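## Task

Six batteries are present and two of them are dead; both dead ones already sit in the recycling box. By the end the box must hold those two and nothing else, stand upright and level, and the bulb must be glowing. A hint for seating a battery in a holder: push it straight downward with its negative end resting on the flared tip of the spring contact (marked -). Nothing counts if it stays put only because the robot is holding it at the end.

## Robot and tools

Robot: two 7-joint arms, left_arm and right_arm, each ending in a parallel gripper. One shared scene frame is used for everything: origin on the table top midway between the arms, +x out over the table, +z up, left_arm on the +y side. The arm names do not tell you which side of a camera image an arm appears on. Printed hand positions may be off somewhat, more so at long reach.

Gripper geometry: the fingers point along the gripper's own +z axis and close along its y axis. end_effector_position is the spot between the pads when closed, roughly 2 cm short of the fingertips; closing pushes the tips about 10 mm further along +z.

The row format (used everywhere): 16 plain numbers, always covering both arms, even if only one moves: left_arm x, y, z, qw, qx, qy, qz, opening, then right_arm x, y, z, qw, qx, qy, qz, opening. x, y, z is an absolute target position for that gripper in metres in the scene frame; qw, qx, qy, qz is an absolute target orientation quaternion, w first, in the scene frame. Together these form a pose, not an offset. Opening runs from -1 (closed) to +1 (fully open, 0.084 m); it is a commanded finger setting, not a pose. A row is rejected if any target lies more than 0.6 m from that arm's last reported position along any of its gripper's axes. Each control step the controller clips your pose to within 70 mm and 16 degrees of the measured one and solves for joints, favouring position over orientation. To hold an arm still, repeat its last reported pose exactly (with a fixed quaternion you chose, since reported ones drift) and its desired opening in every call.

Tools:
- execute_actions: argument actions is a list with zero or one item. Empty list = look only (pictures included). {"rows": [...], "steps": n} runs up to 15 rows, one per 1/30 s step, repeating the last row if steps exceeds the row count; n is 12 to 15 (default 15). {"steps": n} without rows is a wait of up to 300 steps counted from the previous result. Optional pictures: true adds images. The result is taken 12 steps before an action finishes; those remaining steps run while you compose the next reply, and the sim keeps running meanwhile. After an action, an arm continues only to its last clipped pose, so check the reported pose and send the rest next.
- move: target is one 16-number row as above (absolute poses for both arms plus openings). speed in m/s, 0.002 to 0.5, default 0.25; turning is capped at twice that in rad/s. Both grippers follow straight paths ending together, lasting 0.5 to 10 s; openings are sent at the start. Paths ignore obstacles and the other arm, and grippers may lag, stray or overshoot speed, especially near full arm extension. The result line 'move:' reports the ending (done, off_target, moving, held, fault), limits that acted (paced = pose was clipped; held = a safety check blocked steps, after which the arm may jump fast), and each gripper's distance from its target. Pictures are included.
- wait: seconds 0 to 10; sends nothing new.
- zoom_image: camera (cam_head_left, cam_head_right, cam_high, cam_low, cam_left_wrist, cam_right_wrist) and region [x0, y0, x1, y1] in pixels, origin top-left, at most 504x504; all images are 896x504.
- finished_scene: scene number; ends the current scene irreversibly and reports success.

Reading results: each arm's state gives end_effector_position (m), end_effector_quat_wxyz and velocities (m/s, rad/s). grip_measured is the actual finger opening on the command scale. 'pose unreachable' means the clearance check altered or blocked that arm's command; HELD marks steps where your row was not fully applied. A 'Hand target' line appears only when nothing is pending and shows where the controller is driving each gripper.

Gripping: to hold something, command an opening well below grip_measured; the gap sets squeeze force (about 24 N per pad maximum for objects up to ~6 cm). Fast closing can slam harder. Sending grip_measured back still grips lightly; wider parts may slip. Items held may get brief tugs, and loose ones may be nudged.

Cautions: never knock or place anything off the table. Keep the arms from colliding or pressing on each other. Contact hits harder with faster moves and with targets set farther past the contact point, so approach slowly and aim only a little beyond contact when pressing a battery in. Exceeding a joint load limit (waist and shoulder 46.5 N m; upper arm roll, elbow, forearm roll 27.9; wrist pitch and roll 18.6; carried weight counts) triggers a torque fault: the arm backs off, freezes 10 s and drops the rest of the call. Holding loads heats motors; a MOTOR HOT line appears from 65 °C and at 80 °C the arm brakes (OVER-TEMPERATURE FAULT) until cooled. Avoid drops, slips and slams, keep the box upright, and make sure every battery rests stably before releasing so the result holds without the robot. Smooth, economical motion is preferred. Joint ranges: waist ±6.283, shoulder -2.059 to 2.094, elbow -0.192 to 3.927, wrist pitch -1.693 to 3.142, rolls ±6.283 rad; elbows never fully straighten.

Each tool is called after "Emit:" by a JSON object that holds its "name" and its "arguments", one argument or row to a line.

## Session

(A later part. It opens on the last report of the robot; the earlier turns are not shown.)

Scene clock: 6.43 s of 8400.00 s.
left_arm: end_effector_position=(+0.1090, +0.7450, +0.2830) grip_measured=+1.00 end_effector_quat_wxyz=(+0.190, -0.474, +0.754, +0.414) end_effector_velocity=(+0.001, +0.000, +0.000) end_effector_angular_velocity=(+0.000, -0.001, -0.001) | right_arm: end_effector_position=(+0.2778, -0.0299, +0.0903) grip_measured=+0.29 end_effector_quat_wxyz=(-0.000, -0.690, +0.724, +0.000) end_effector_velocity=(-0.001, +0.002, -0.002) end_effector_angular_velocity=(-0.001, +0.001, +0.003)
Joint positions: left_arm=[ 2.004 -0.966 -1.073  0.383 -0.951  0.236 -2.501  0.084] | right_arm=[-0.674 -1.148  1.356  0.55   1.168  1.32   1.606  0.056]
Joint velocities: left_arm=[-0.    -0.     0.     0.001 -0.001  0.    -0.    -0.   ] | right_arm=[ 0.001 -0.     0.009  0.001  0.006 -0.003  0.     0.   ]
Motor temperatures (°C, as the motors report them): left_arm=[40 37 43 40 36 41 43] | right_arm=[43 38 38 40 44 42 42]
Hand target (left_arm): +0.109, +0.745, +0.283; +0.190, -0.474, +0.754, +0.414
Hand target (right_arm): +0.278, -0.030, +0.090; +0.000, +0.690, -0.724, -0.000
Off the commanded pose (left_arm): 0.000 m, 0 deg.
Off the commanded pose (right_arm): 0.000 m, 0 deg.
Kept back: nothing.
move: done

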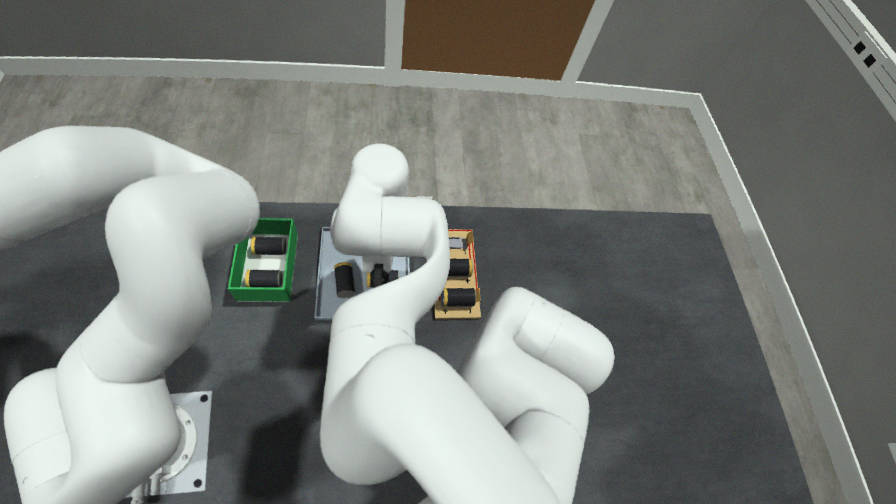

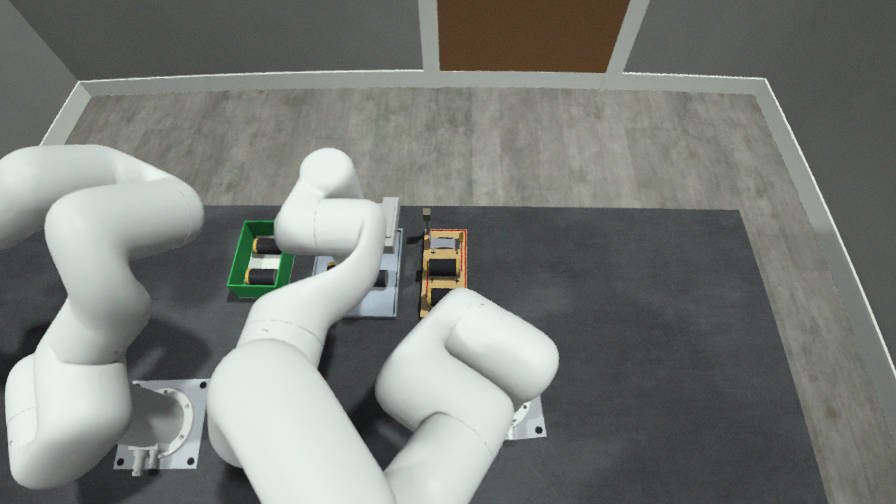

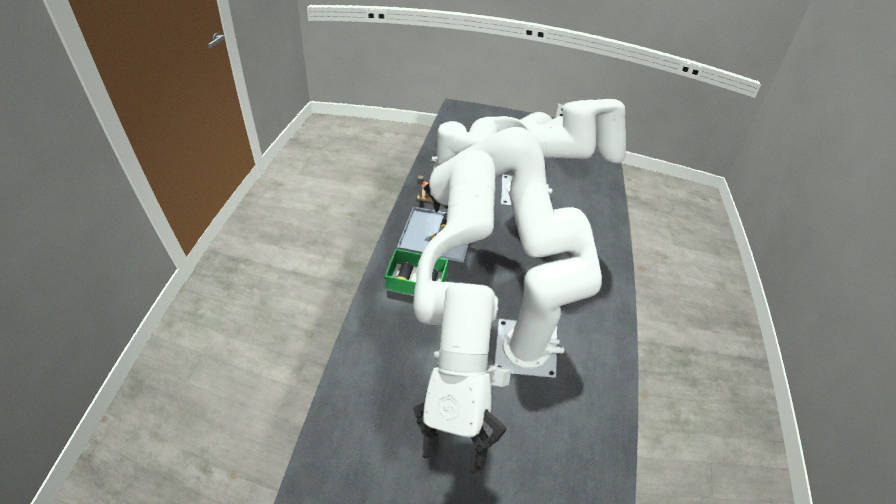

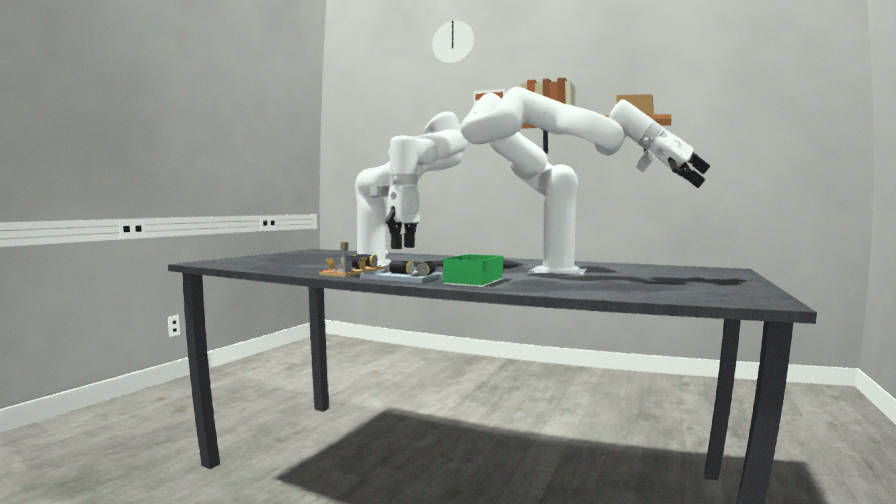

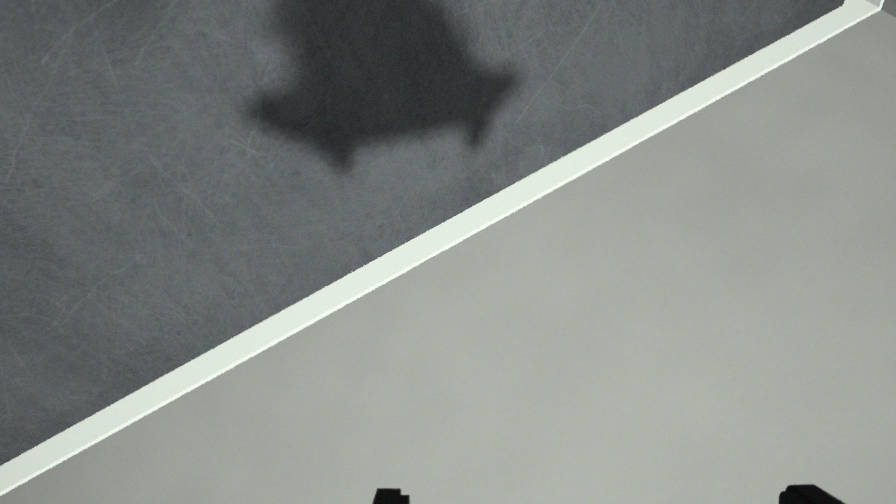

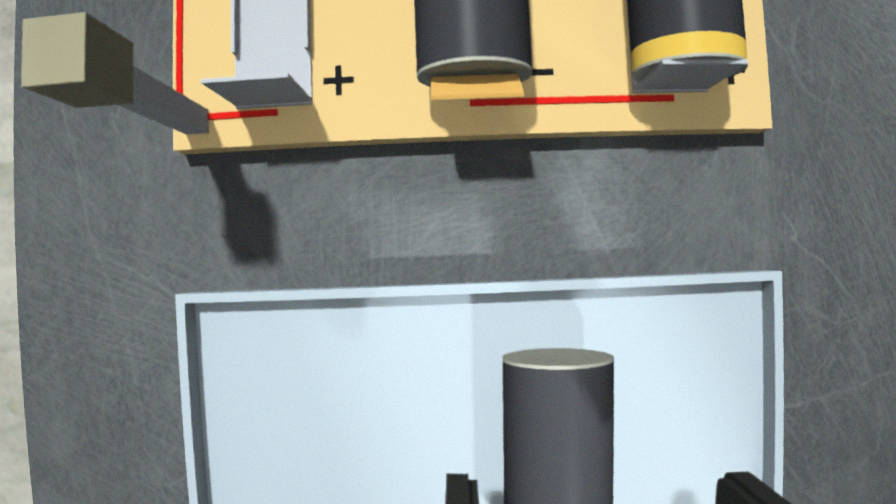

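Emit:
{"name": "move", "arguments": {
  "target": [0.109,0.745,0.283,0.19,-0.474,0.754,0.414,1,0.278,-0.037,0.03,0,-0.69,0.724,0,0.3],
  "speed": 0.1
}}

Emit:
{"name": "move", "arguments": {
  "target": [0.109,0.745,0.283,0.19,-0.474,0.754,0.414,1,0.278,-0.037,0.03,0,-0.69,0.724,0,-0.7]
}}

Emit:
{"name": "move", "arguments": {
  "target": [0.109,0.745,0.283,0.19,-0.474,0.754,0.414,1,0.278,-0.06,0.13,0,-0.703,0.711,0,-0.7]
}}

Emit:
{"name": "move", "arguments": {
  "target": [0.109,0.745,0.283,0.19,-0.474,0.754,0.414,1,0.363,-0.187,0.13,0,-0.703,0.711,0,-0.7]
}}

Emit:
{"name": "move", "arguments": {
  "target": [0.109,0.745,0.283,0.19,-0.474,0.754,0.414,1,0.363,-0.187,0.08,0,-0.703,0.711,0,-0.7],
  "speed": 0.08
}}

Emit:
{"name": "zoom_image", "arguments": {
  "camera": "cam_low",
  "region": [290, 190, 410, 290]
}}

Scene clock: 8.43 s of 8400.00 s.
left_arm: end_effector_position=(+0.1090, +0.7450, +0.2830) grip_measured=+1.00 end_effector_quat_wxyz=(+0.190, -0.474, +0.754, +0.414) end_effector_velocity=(+0.001, -0.000, +0.000) end_effector_angular_velocity=(-0.000, +0.000, -0.002) | right_arm: end_effector_position=(+0.2780, -0.0369, +0.0303) grip_measured=+0.29 end_effector_quat_wxyz=(+0.000, -0.690, +0.724, -0.000) end_effector_velocity=(+0.000, +0.000, -0.002) end_effector_angular_velocity=(+0.001, +0.000, -0.000)
Joint positions: left_arm=[ 2.004 -0.966 -1.073  0.383 -0.951  0.236 -2.501  0.084] | right_arm=[-0.737 -1.148  1.566  0.513  1.349  1.208  1.539  0.056]
Joint velocities: left_arm=[-0.002  0.     0.     0.001  0.     0.001  0.    -0.   ] | right_arm=[-0.005  0.     0.009  0.002  0.007 -0.004 -0.002  0.   ]
Motor temperatures (°C, as the motors report them): left_arm=[40 37 43 40 36 41 43] | right_arm=[43 38 38 40 44 42 42]
Hand target (left_arm): +0.109, +0.745, +0.283; +0.190, -0.474, +0.754, +0.414
Hand target (right_arm): +0.278, -0.037, +0.030; -0.000, +0.690, -0.724, +0.000
Off the commanded pose (left_arm): 0.000 m, 0 deg.
Off the commanded pose (right_arm): 0.000 m, 0 deg.
Kept back: nothing.
move: done

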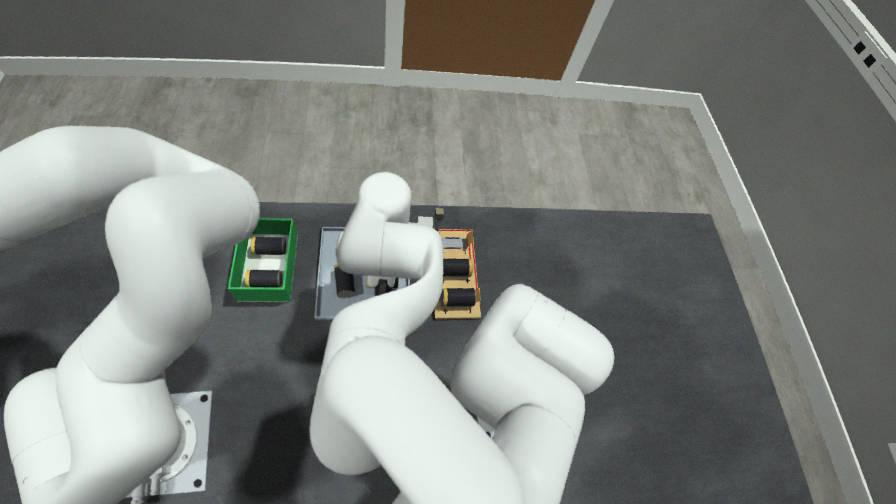

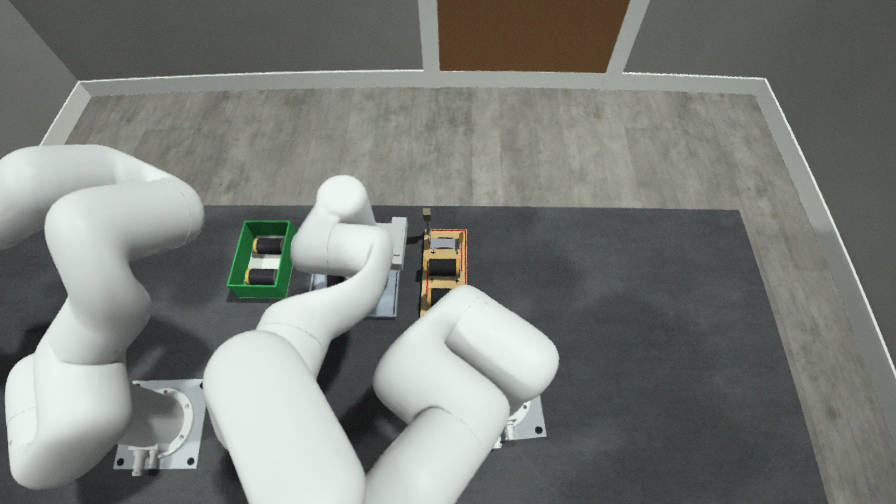

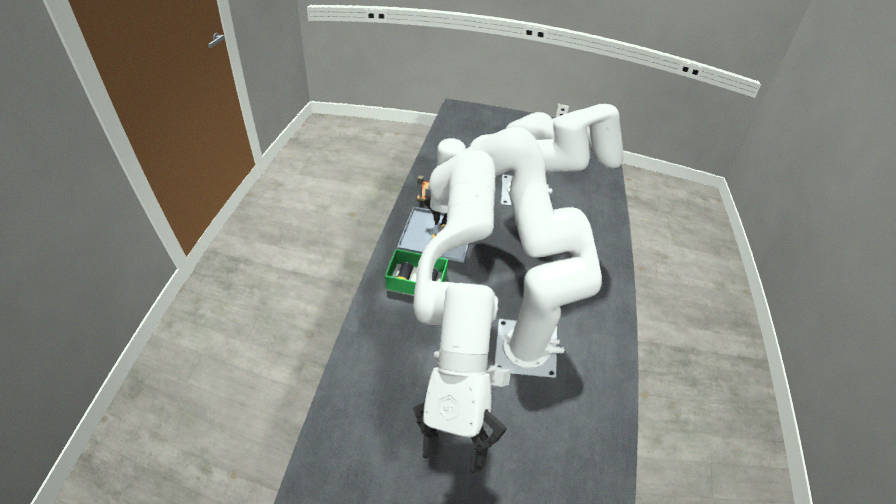

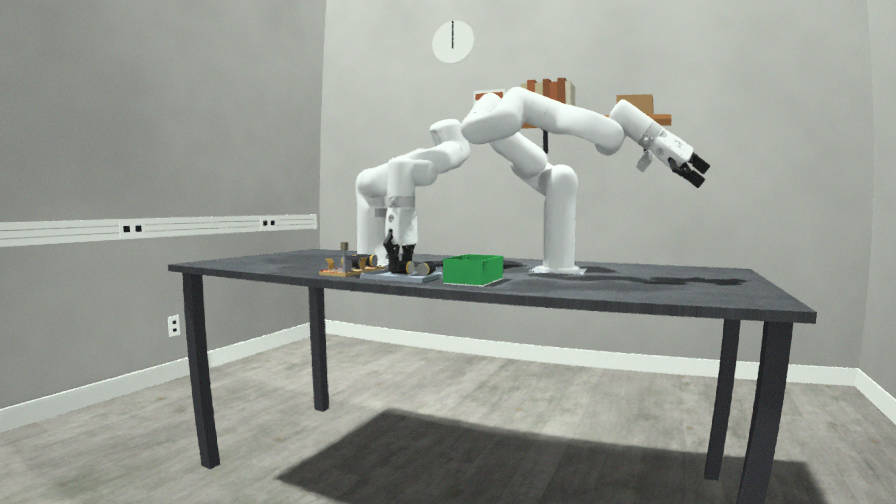

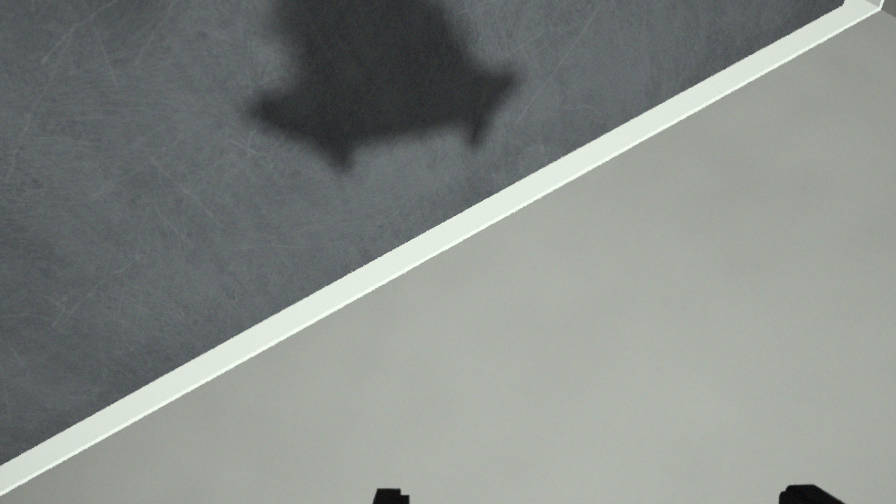

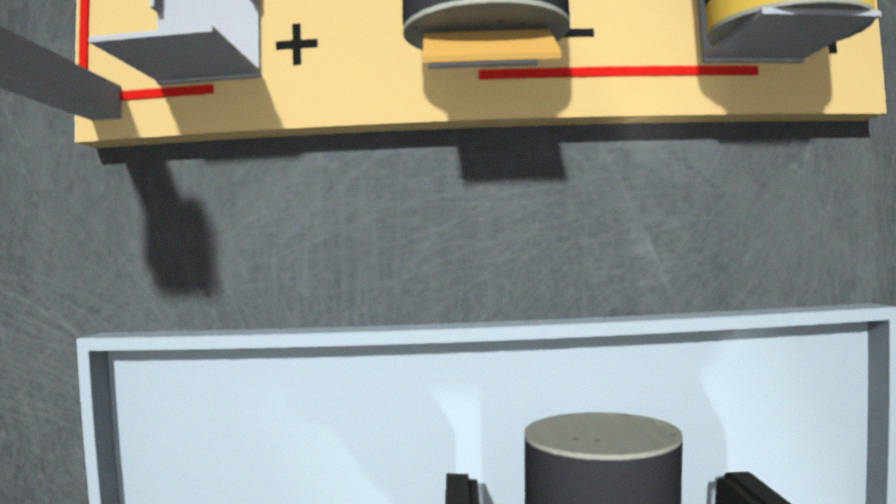

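Scene clock: 9.13 s of 8400.00 s.
left_arm: end_effector_position=(+0.1090, +0.7450, +0.2830) grip_measured=+1.00 end_effector_quat_wxyz=(+0.190, -0.474, +0.754, +0.414) end_effector_velocity=(+0.001, +0.000, +0.001) end_effector_angular_velocity=(+0.001, +0.001, -0.002) | right_arm: end_effector_position=(+0.2781, -0.0369, +0.0302) grip_measured=-0.24 end_effector_quat_wxyz=(+0.000, -0.690, +0.724, +0.000) end_effector_velocity=(-0.000, -0.000, -0.000) end_effector_angular_velocity=(+0.000, +0.000, -0.001)
Joint positions: left_arm=[ 2.004 -0.966 -1.073  0.383 -0.951  0.236 -2.501  0.084] | right_arm=[-0.738 -1.148  1.566  0.513  1.35   1.207  1.538  0.034]
Joint velocities: left_arm=[-0.     0.    -0.     0.001  0.001 -0.    -0.     0.   ] | right_arm=[ 0.    -0.     0.    -0.001  0.001  0.     0.     0.   ]
Motor temperatures (°C, as the motors report them): left_arm=[40 37 44 40 36 41 43] | right_arm=[43 38 38 40 44 42 42]
Hand target (left_arm): +0.109, +0.745, +0.283; +0.190, -0.474, +0.754, +0.414
Hand target (right_arm): +0.278, -0.037, +0.030; -0.000, +0.690, -0.724, +0.000
Off the commanded pose (left_arm): 0.000 m, 0 deg.
Off the commanded pose (right_arm): 0.000 m, 0 deg.
Kept back: nothing.
move: done

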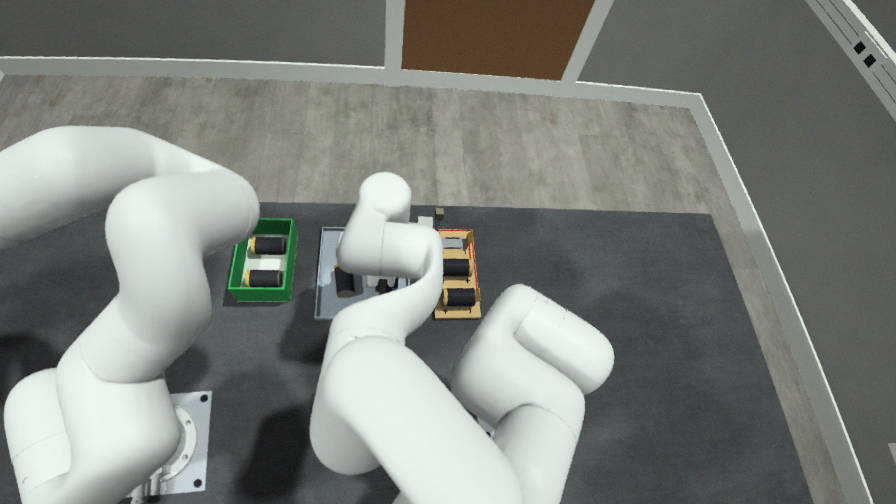

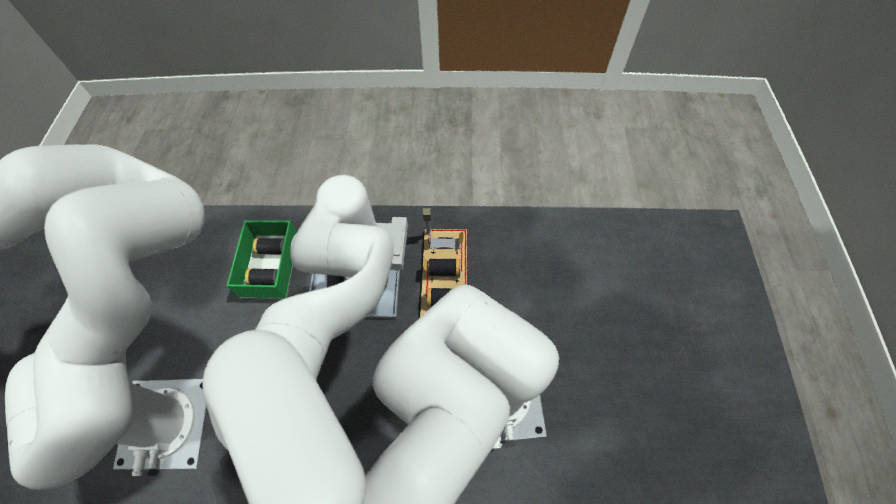

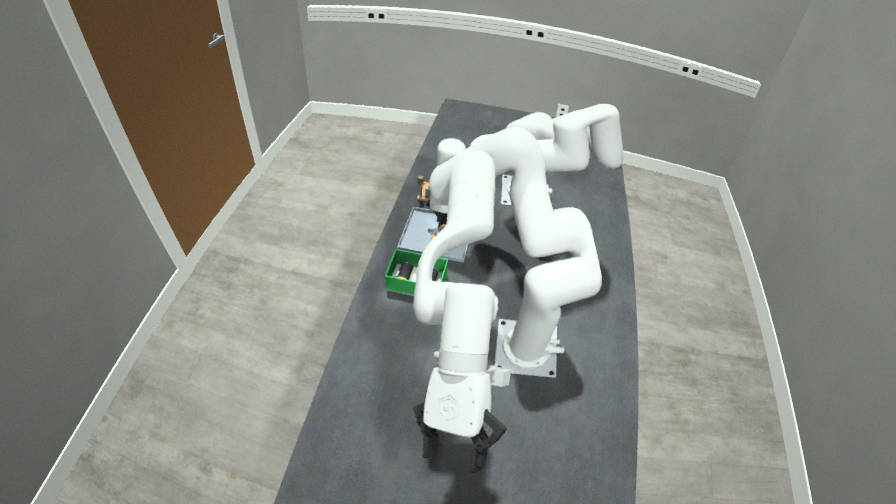

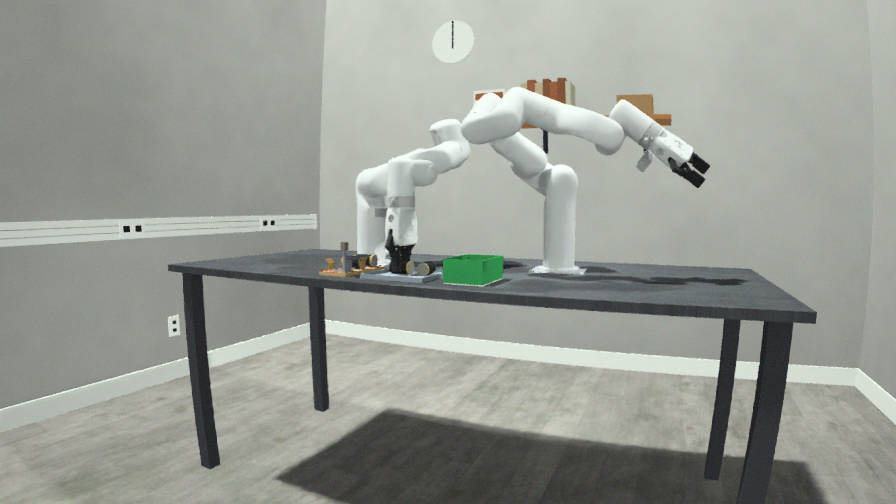

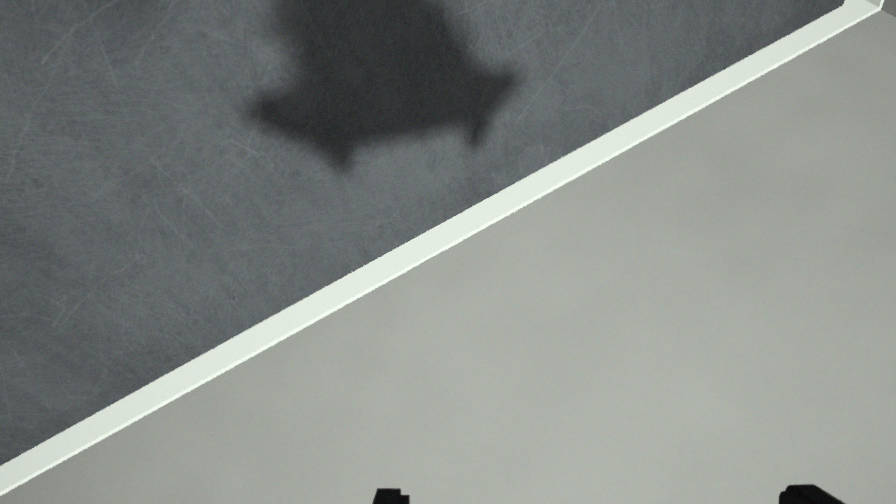

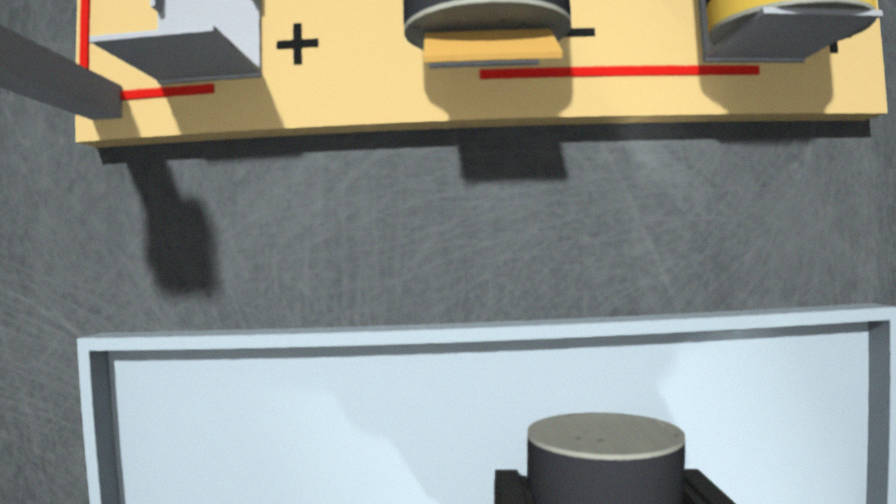

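Scene clock: 10.20 s of 8400.00 s.
left_arm: end_effector_position=(+0.1090, +0.7450, +0.2830) grip_measured=+1.00 end_effector_quat_wxyz=(+0.190, -0.474, +0.754, +0.414) end_effector_velocity=(-0.000, -0.000, -0.000) end_effector_angular_velocity=(-0.001, -0.000, +0.001) | right_arm: end_effector_position=(+0.2782, -0.0602, +0.1296) grip_measured=-0.24 end_effector_quat_wxyz=(-0.000, -0.703, +0.711, -0.000) end_effector_velocity=(+0.000, +0.000, +0.003) end_effector_angular_velocity=(+0.002, -0.003, +0.001)
Joint positions: left_arm=[ 2.004 -0.966 -1.073  0.383 -0.951  0.236 -2.501  0.084] | right_arm=[-0.636 -1.156  1.181  0.517  1.036  1.392  1.535  0.034]
Joint velocities: left_arm=[-0.    -0.     0.    -0.001 -0.     0.    -0.     0.   ] | right_arm=[ 0.003 -0.002 -0.009  0.002 -0.005  0.004  0.     0.   ]
Motor temperatures (°C, as the motors report them): left_arm=[40 37 44 40 36 41 43] | right_arm=[43 38 38 40 44 42 42]
Hand target (left_arm): +0.109, +0.745, +0.283; +0.190, -0.474, +0.754, +0.414
Hand target (right_arm): +0.278, -0.060, +0.130; +0.000, +0.703, -0.711, +0.000
Off the commanded pose (left_arm): 0.000 m, 0 deg.
Off the commanded pose (right_arm): 0.000 m, 0 deg.
Kept back: nothing.
move: done

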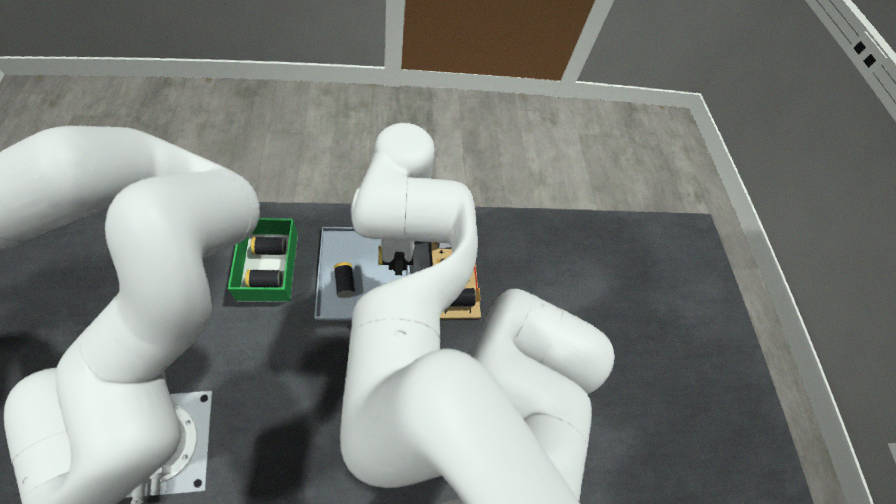

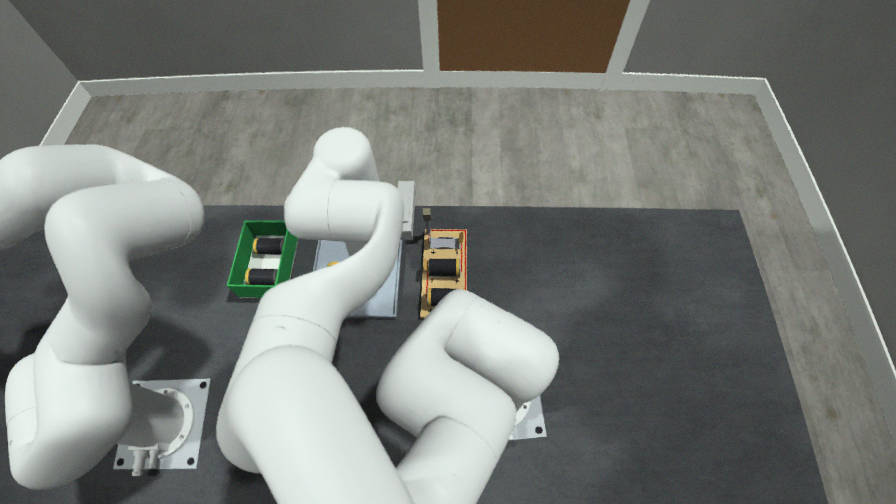

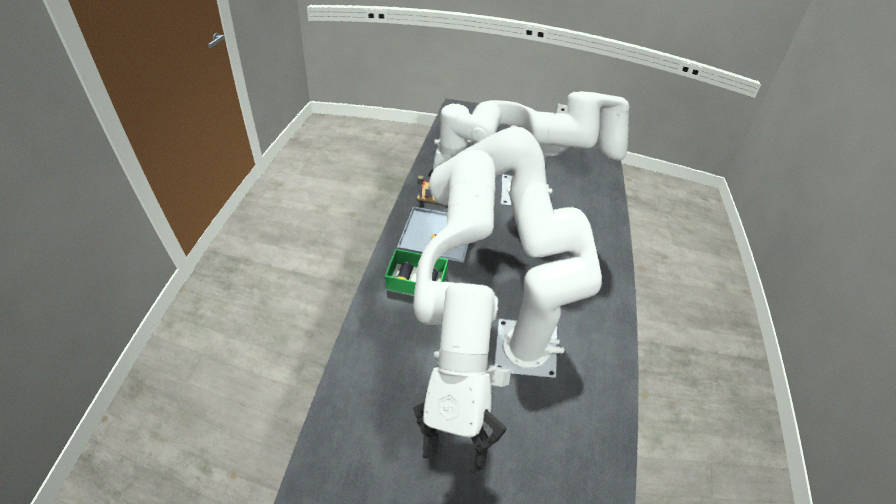

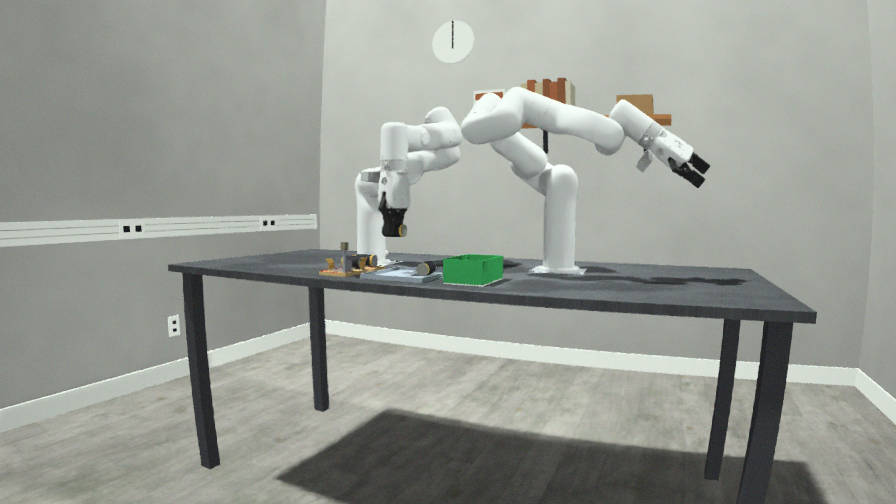

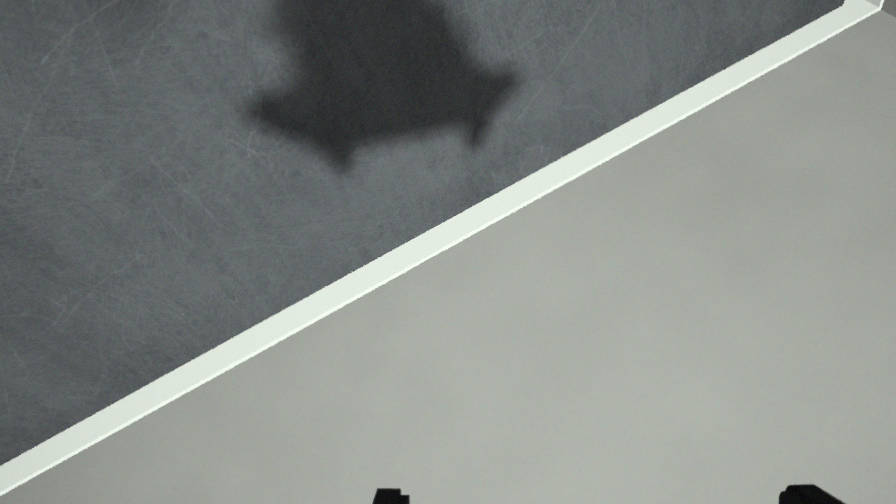

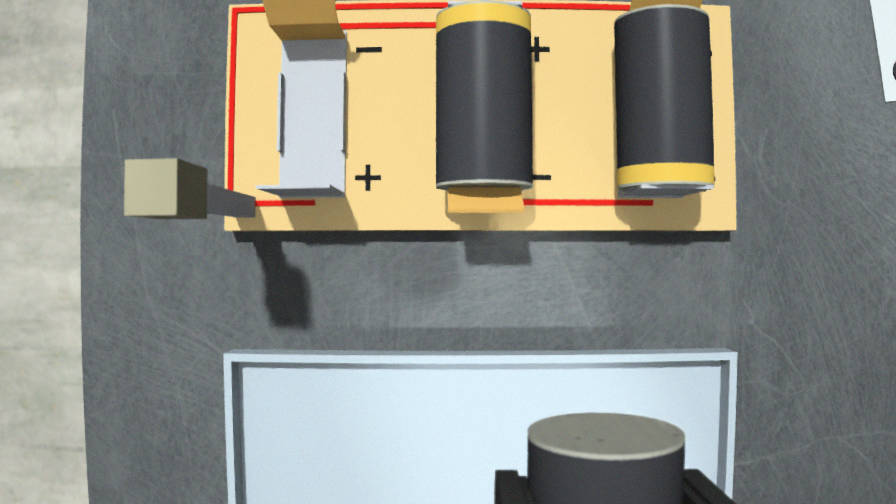

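Scene clock: 11.40 s of 8400.00 s.
left_arm: end_effector_position=(+0.1090, +0.7450, +0.2830) grip_measured=+1.00 end_effector_quat_wxyz=(+0.190, -0.474, +0.754, +0.414) end_effector_velocity=(+0.000, +0.000, +0.000) end_effector_angular_velocity=(+0.001, +0.000, -0.000) | right_arm: end_effector_position=(+0.3633, -0.1867, +0.1300) grip_measured=-0.24 end_effector_quat_wxyz=(+0.000, -0.703, +0.711, -0.001) end_effector_velocity=(+0.001, -0.002, -0.001) end_effector_angular_velocity=(+0.001, +0.004, -0.003)
Joint positions: left_arm=[ 2.004 -0.966 -1.073  0.383 -0.951  0.236 -2.501  0.084] | right_arm=[-1.052 -0.957  1.165  0.525  0.923  1.226  1.145  0.034]
Joint velocities: left_arm=[ 0.    -0.    -0.     0.001  0.    -0.001  0.    -0.   ] | right_arm=[-0.013  0.007  0.005  0.003 -0.002 -0.003 -0.004 -0.   ]
Motor temperatures (°C, as the motors report them): left_arm=[40 37 44 40 36 41 43] | right_arm=[43 38 38 40 44 42 42]
Hand target (left_arm): +0.109, +0.745, +0.283; +0.190, -0.474, +0.754, +0.414
Hand target (right_arm): +0.364, -0.187, +0.130; -0.000, +0.703, -0.711, +0.001
Off the commanded pose (left_arm): 0.000 m, 0 deg.
Off the commanded pose (right_arm): 0.000 m, 0 deg.
Kept back: nothing.
move: done

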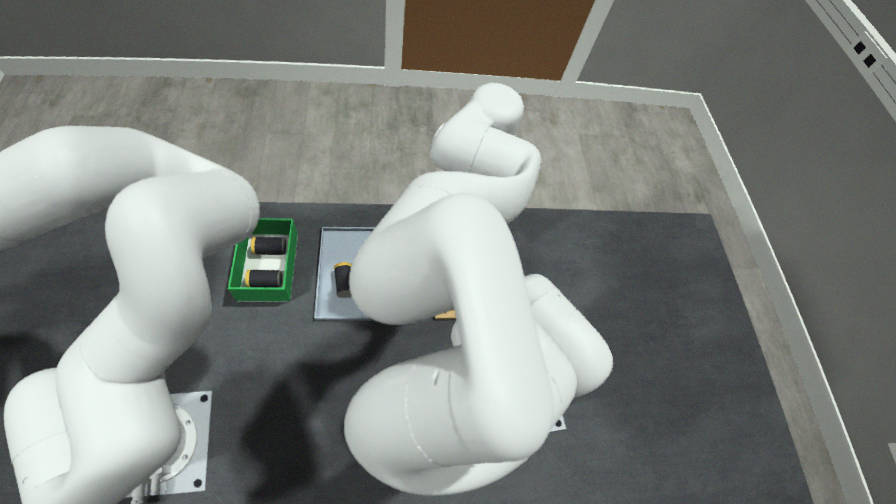

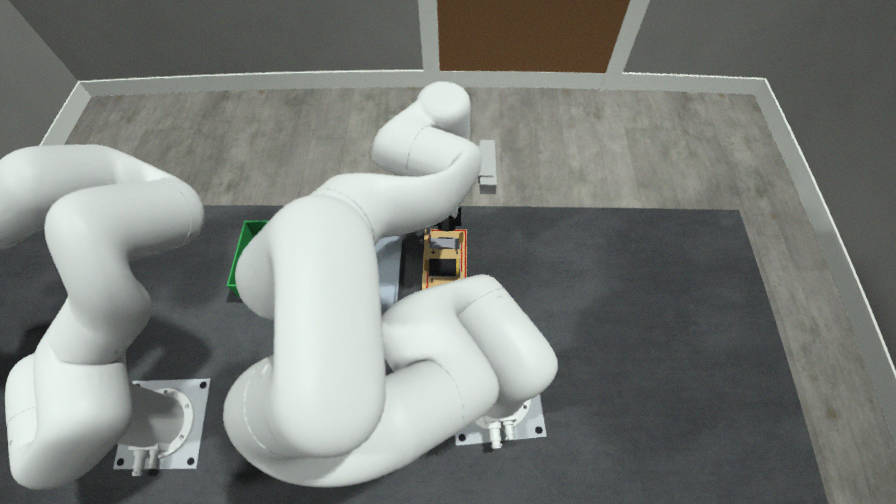

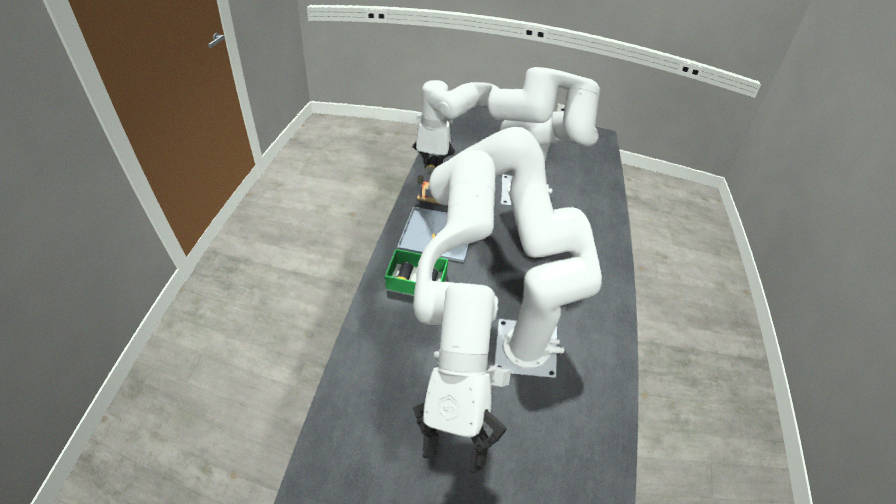

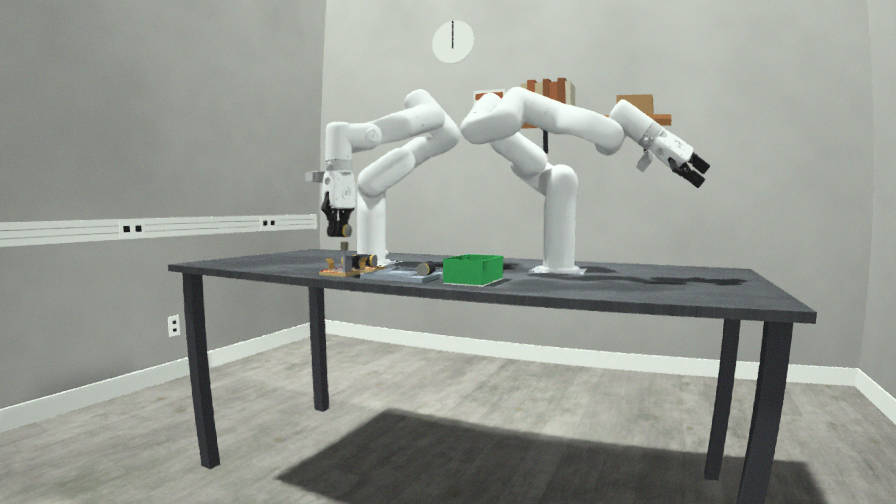

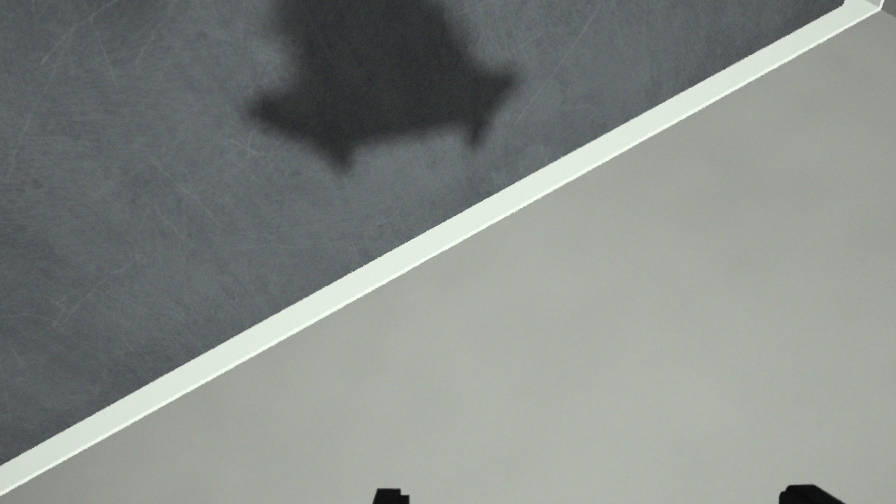

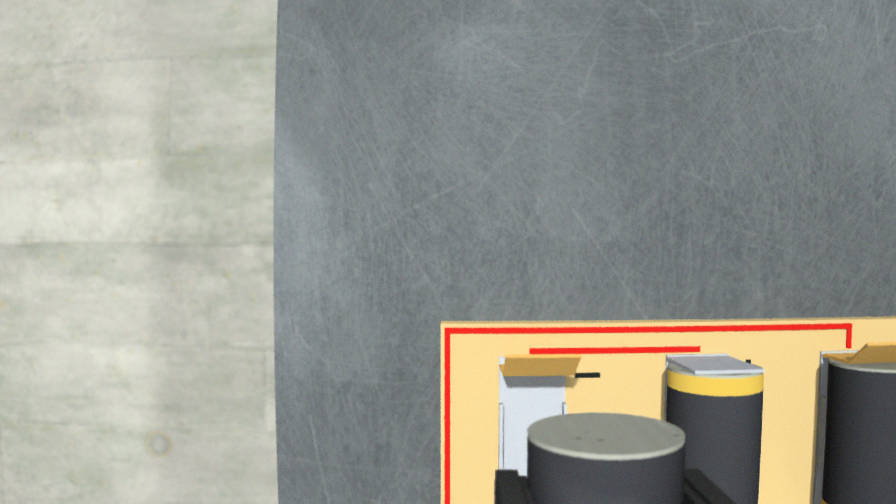

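Scene clock: 12.47 s of 8400.00 s.
left_arm: end_effector_position=(+0.1090, +0.7450, +0.2830) grip_measured=+1.00 end_effector_quat_wxyz=(+0.190, -0.474, +0.754, +0.414) end_effector_velocity=(+0.000, -0.000, -0.000) end_effector_angular_velocity=(-0.000, -0.000, -0.000) | right_arm: end_effector_position=(+0.3630, -0.1869, +0.0803) grip_measured=-0.24 end_effector_quat_wxyz=(+0.000, -0.703, +0.711, -0.000) end_effector_velocity=(+0.001, +0.000, -0.002) end_effector_angular_velocity=(-0.001, -0.000, +0.001)
Joint positions: left_arm=[ 2.004 -0.966 -1.073  0.383 -0.951  0.236 -2.501  0.084] | right_arm=[-1.113 -0.908  1.343  0.478  1.049  1.087  1.104  0.034]
Joint velocities: left_arm=[-0.001  0.     0.    -0.001 -0.    -0.     0.    -0.   ] | right_arm=[-0.006  0.003  0.01   0.001  0.005 -0.006 -0.002  0.   ]
Motor temperatures (°C, as the motors report them): left_arm=[40 37 44 40 36 41 43] | right_arm=[43 38 38 40 44 42 42]
Hand target (left_arm): +0.109, +0.745, +0.283; +0.190, -0.474, +0.754, +0.414
Hand target (right_arm): +0.363, -0.187, +0.080; -0.000, +0.703, -0.711, +0.000
Off the commanded pose (left_arm): 0.000 m, 0 deg.
Off the commanded pose (right_arm): 0.000 m, 0 deg.
Kept back: nothing.
move: done

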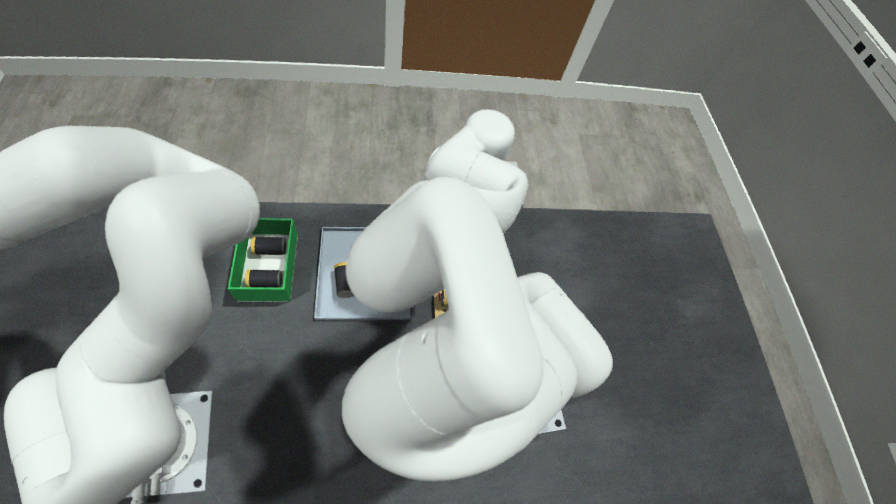

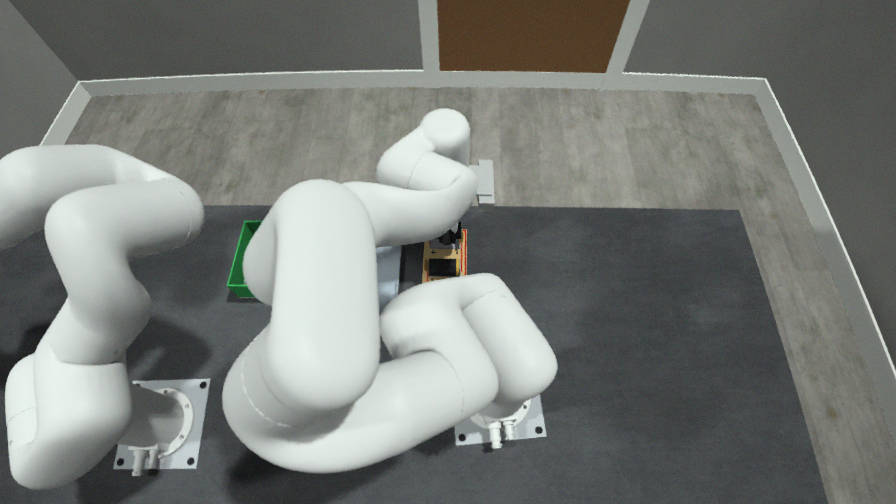

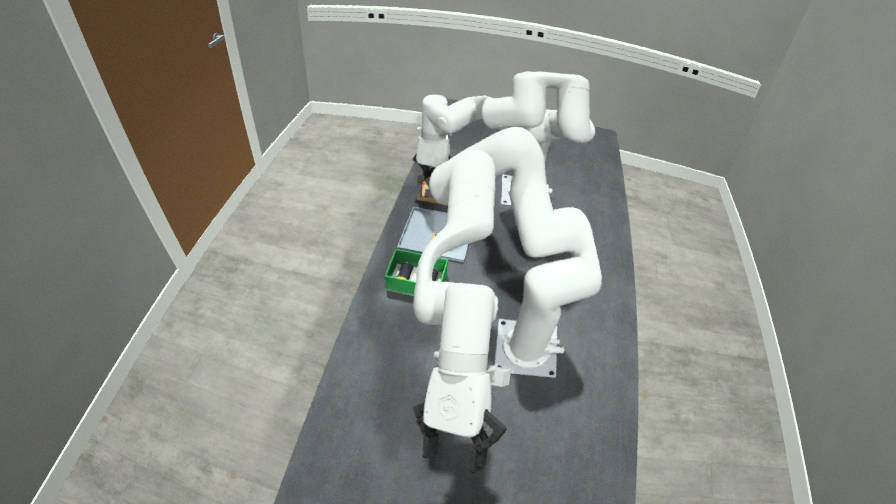

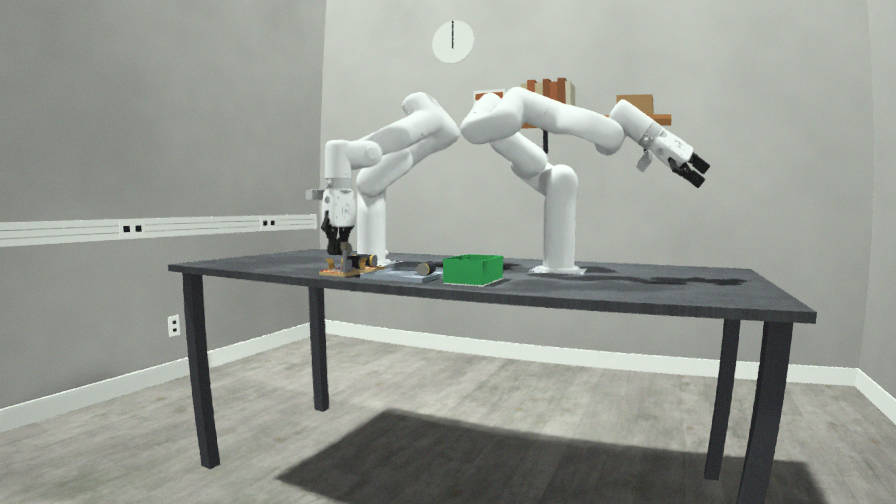

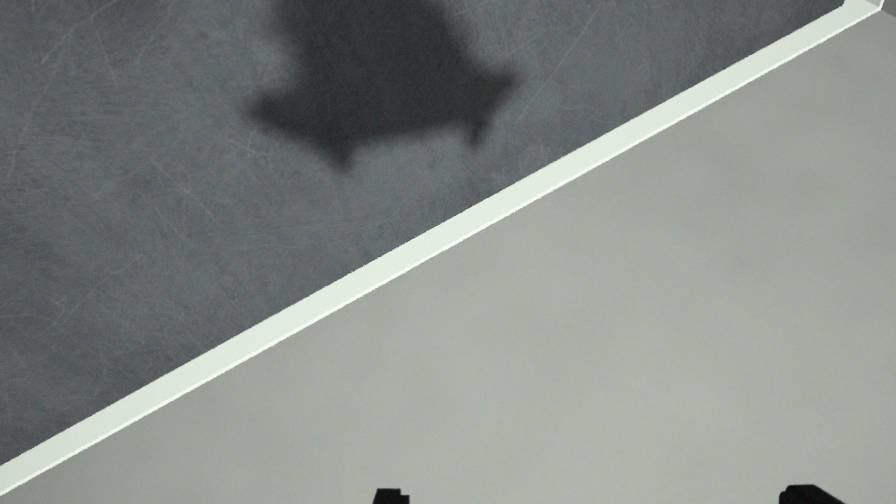

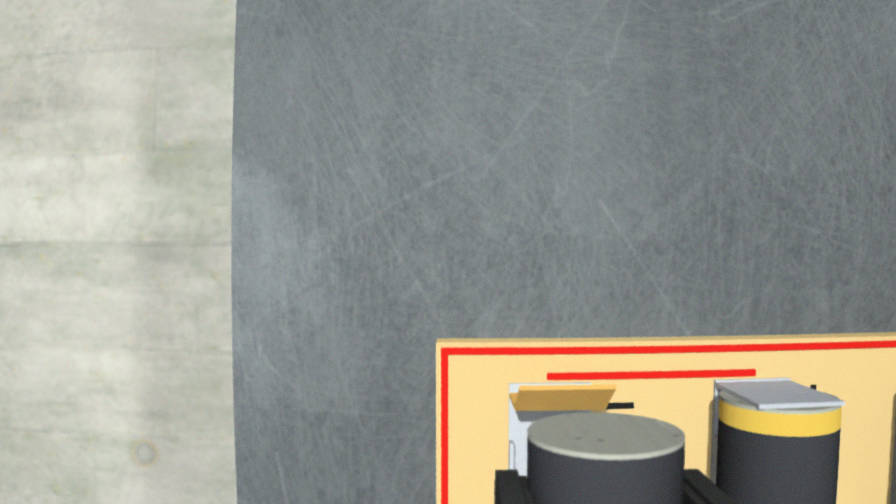

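Region (290, 190, 410, 290) of cam_low's 896x504 image, scaled by 4.200, with more detail than that image has.

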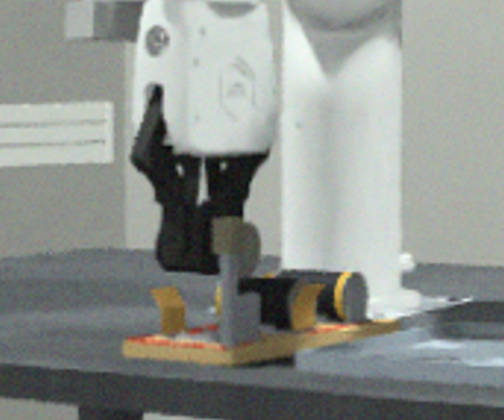

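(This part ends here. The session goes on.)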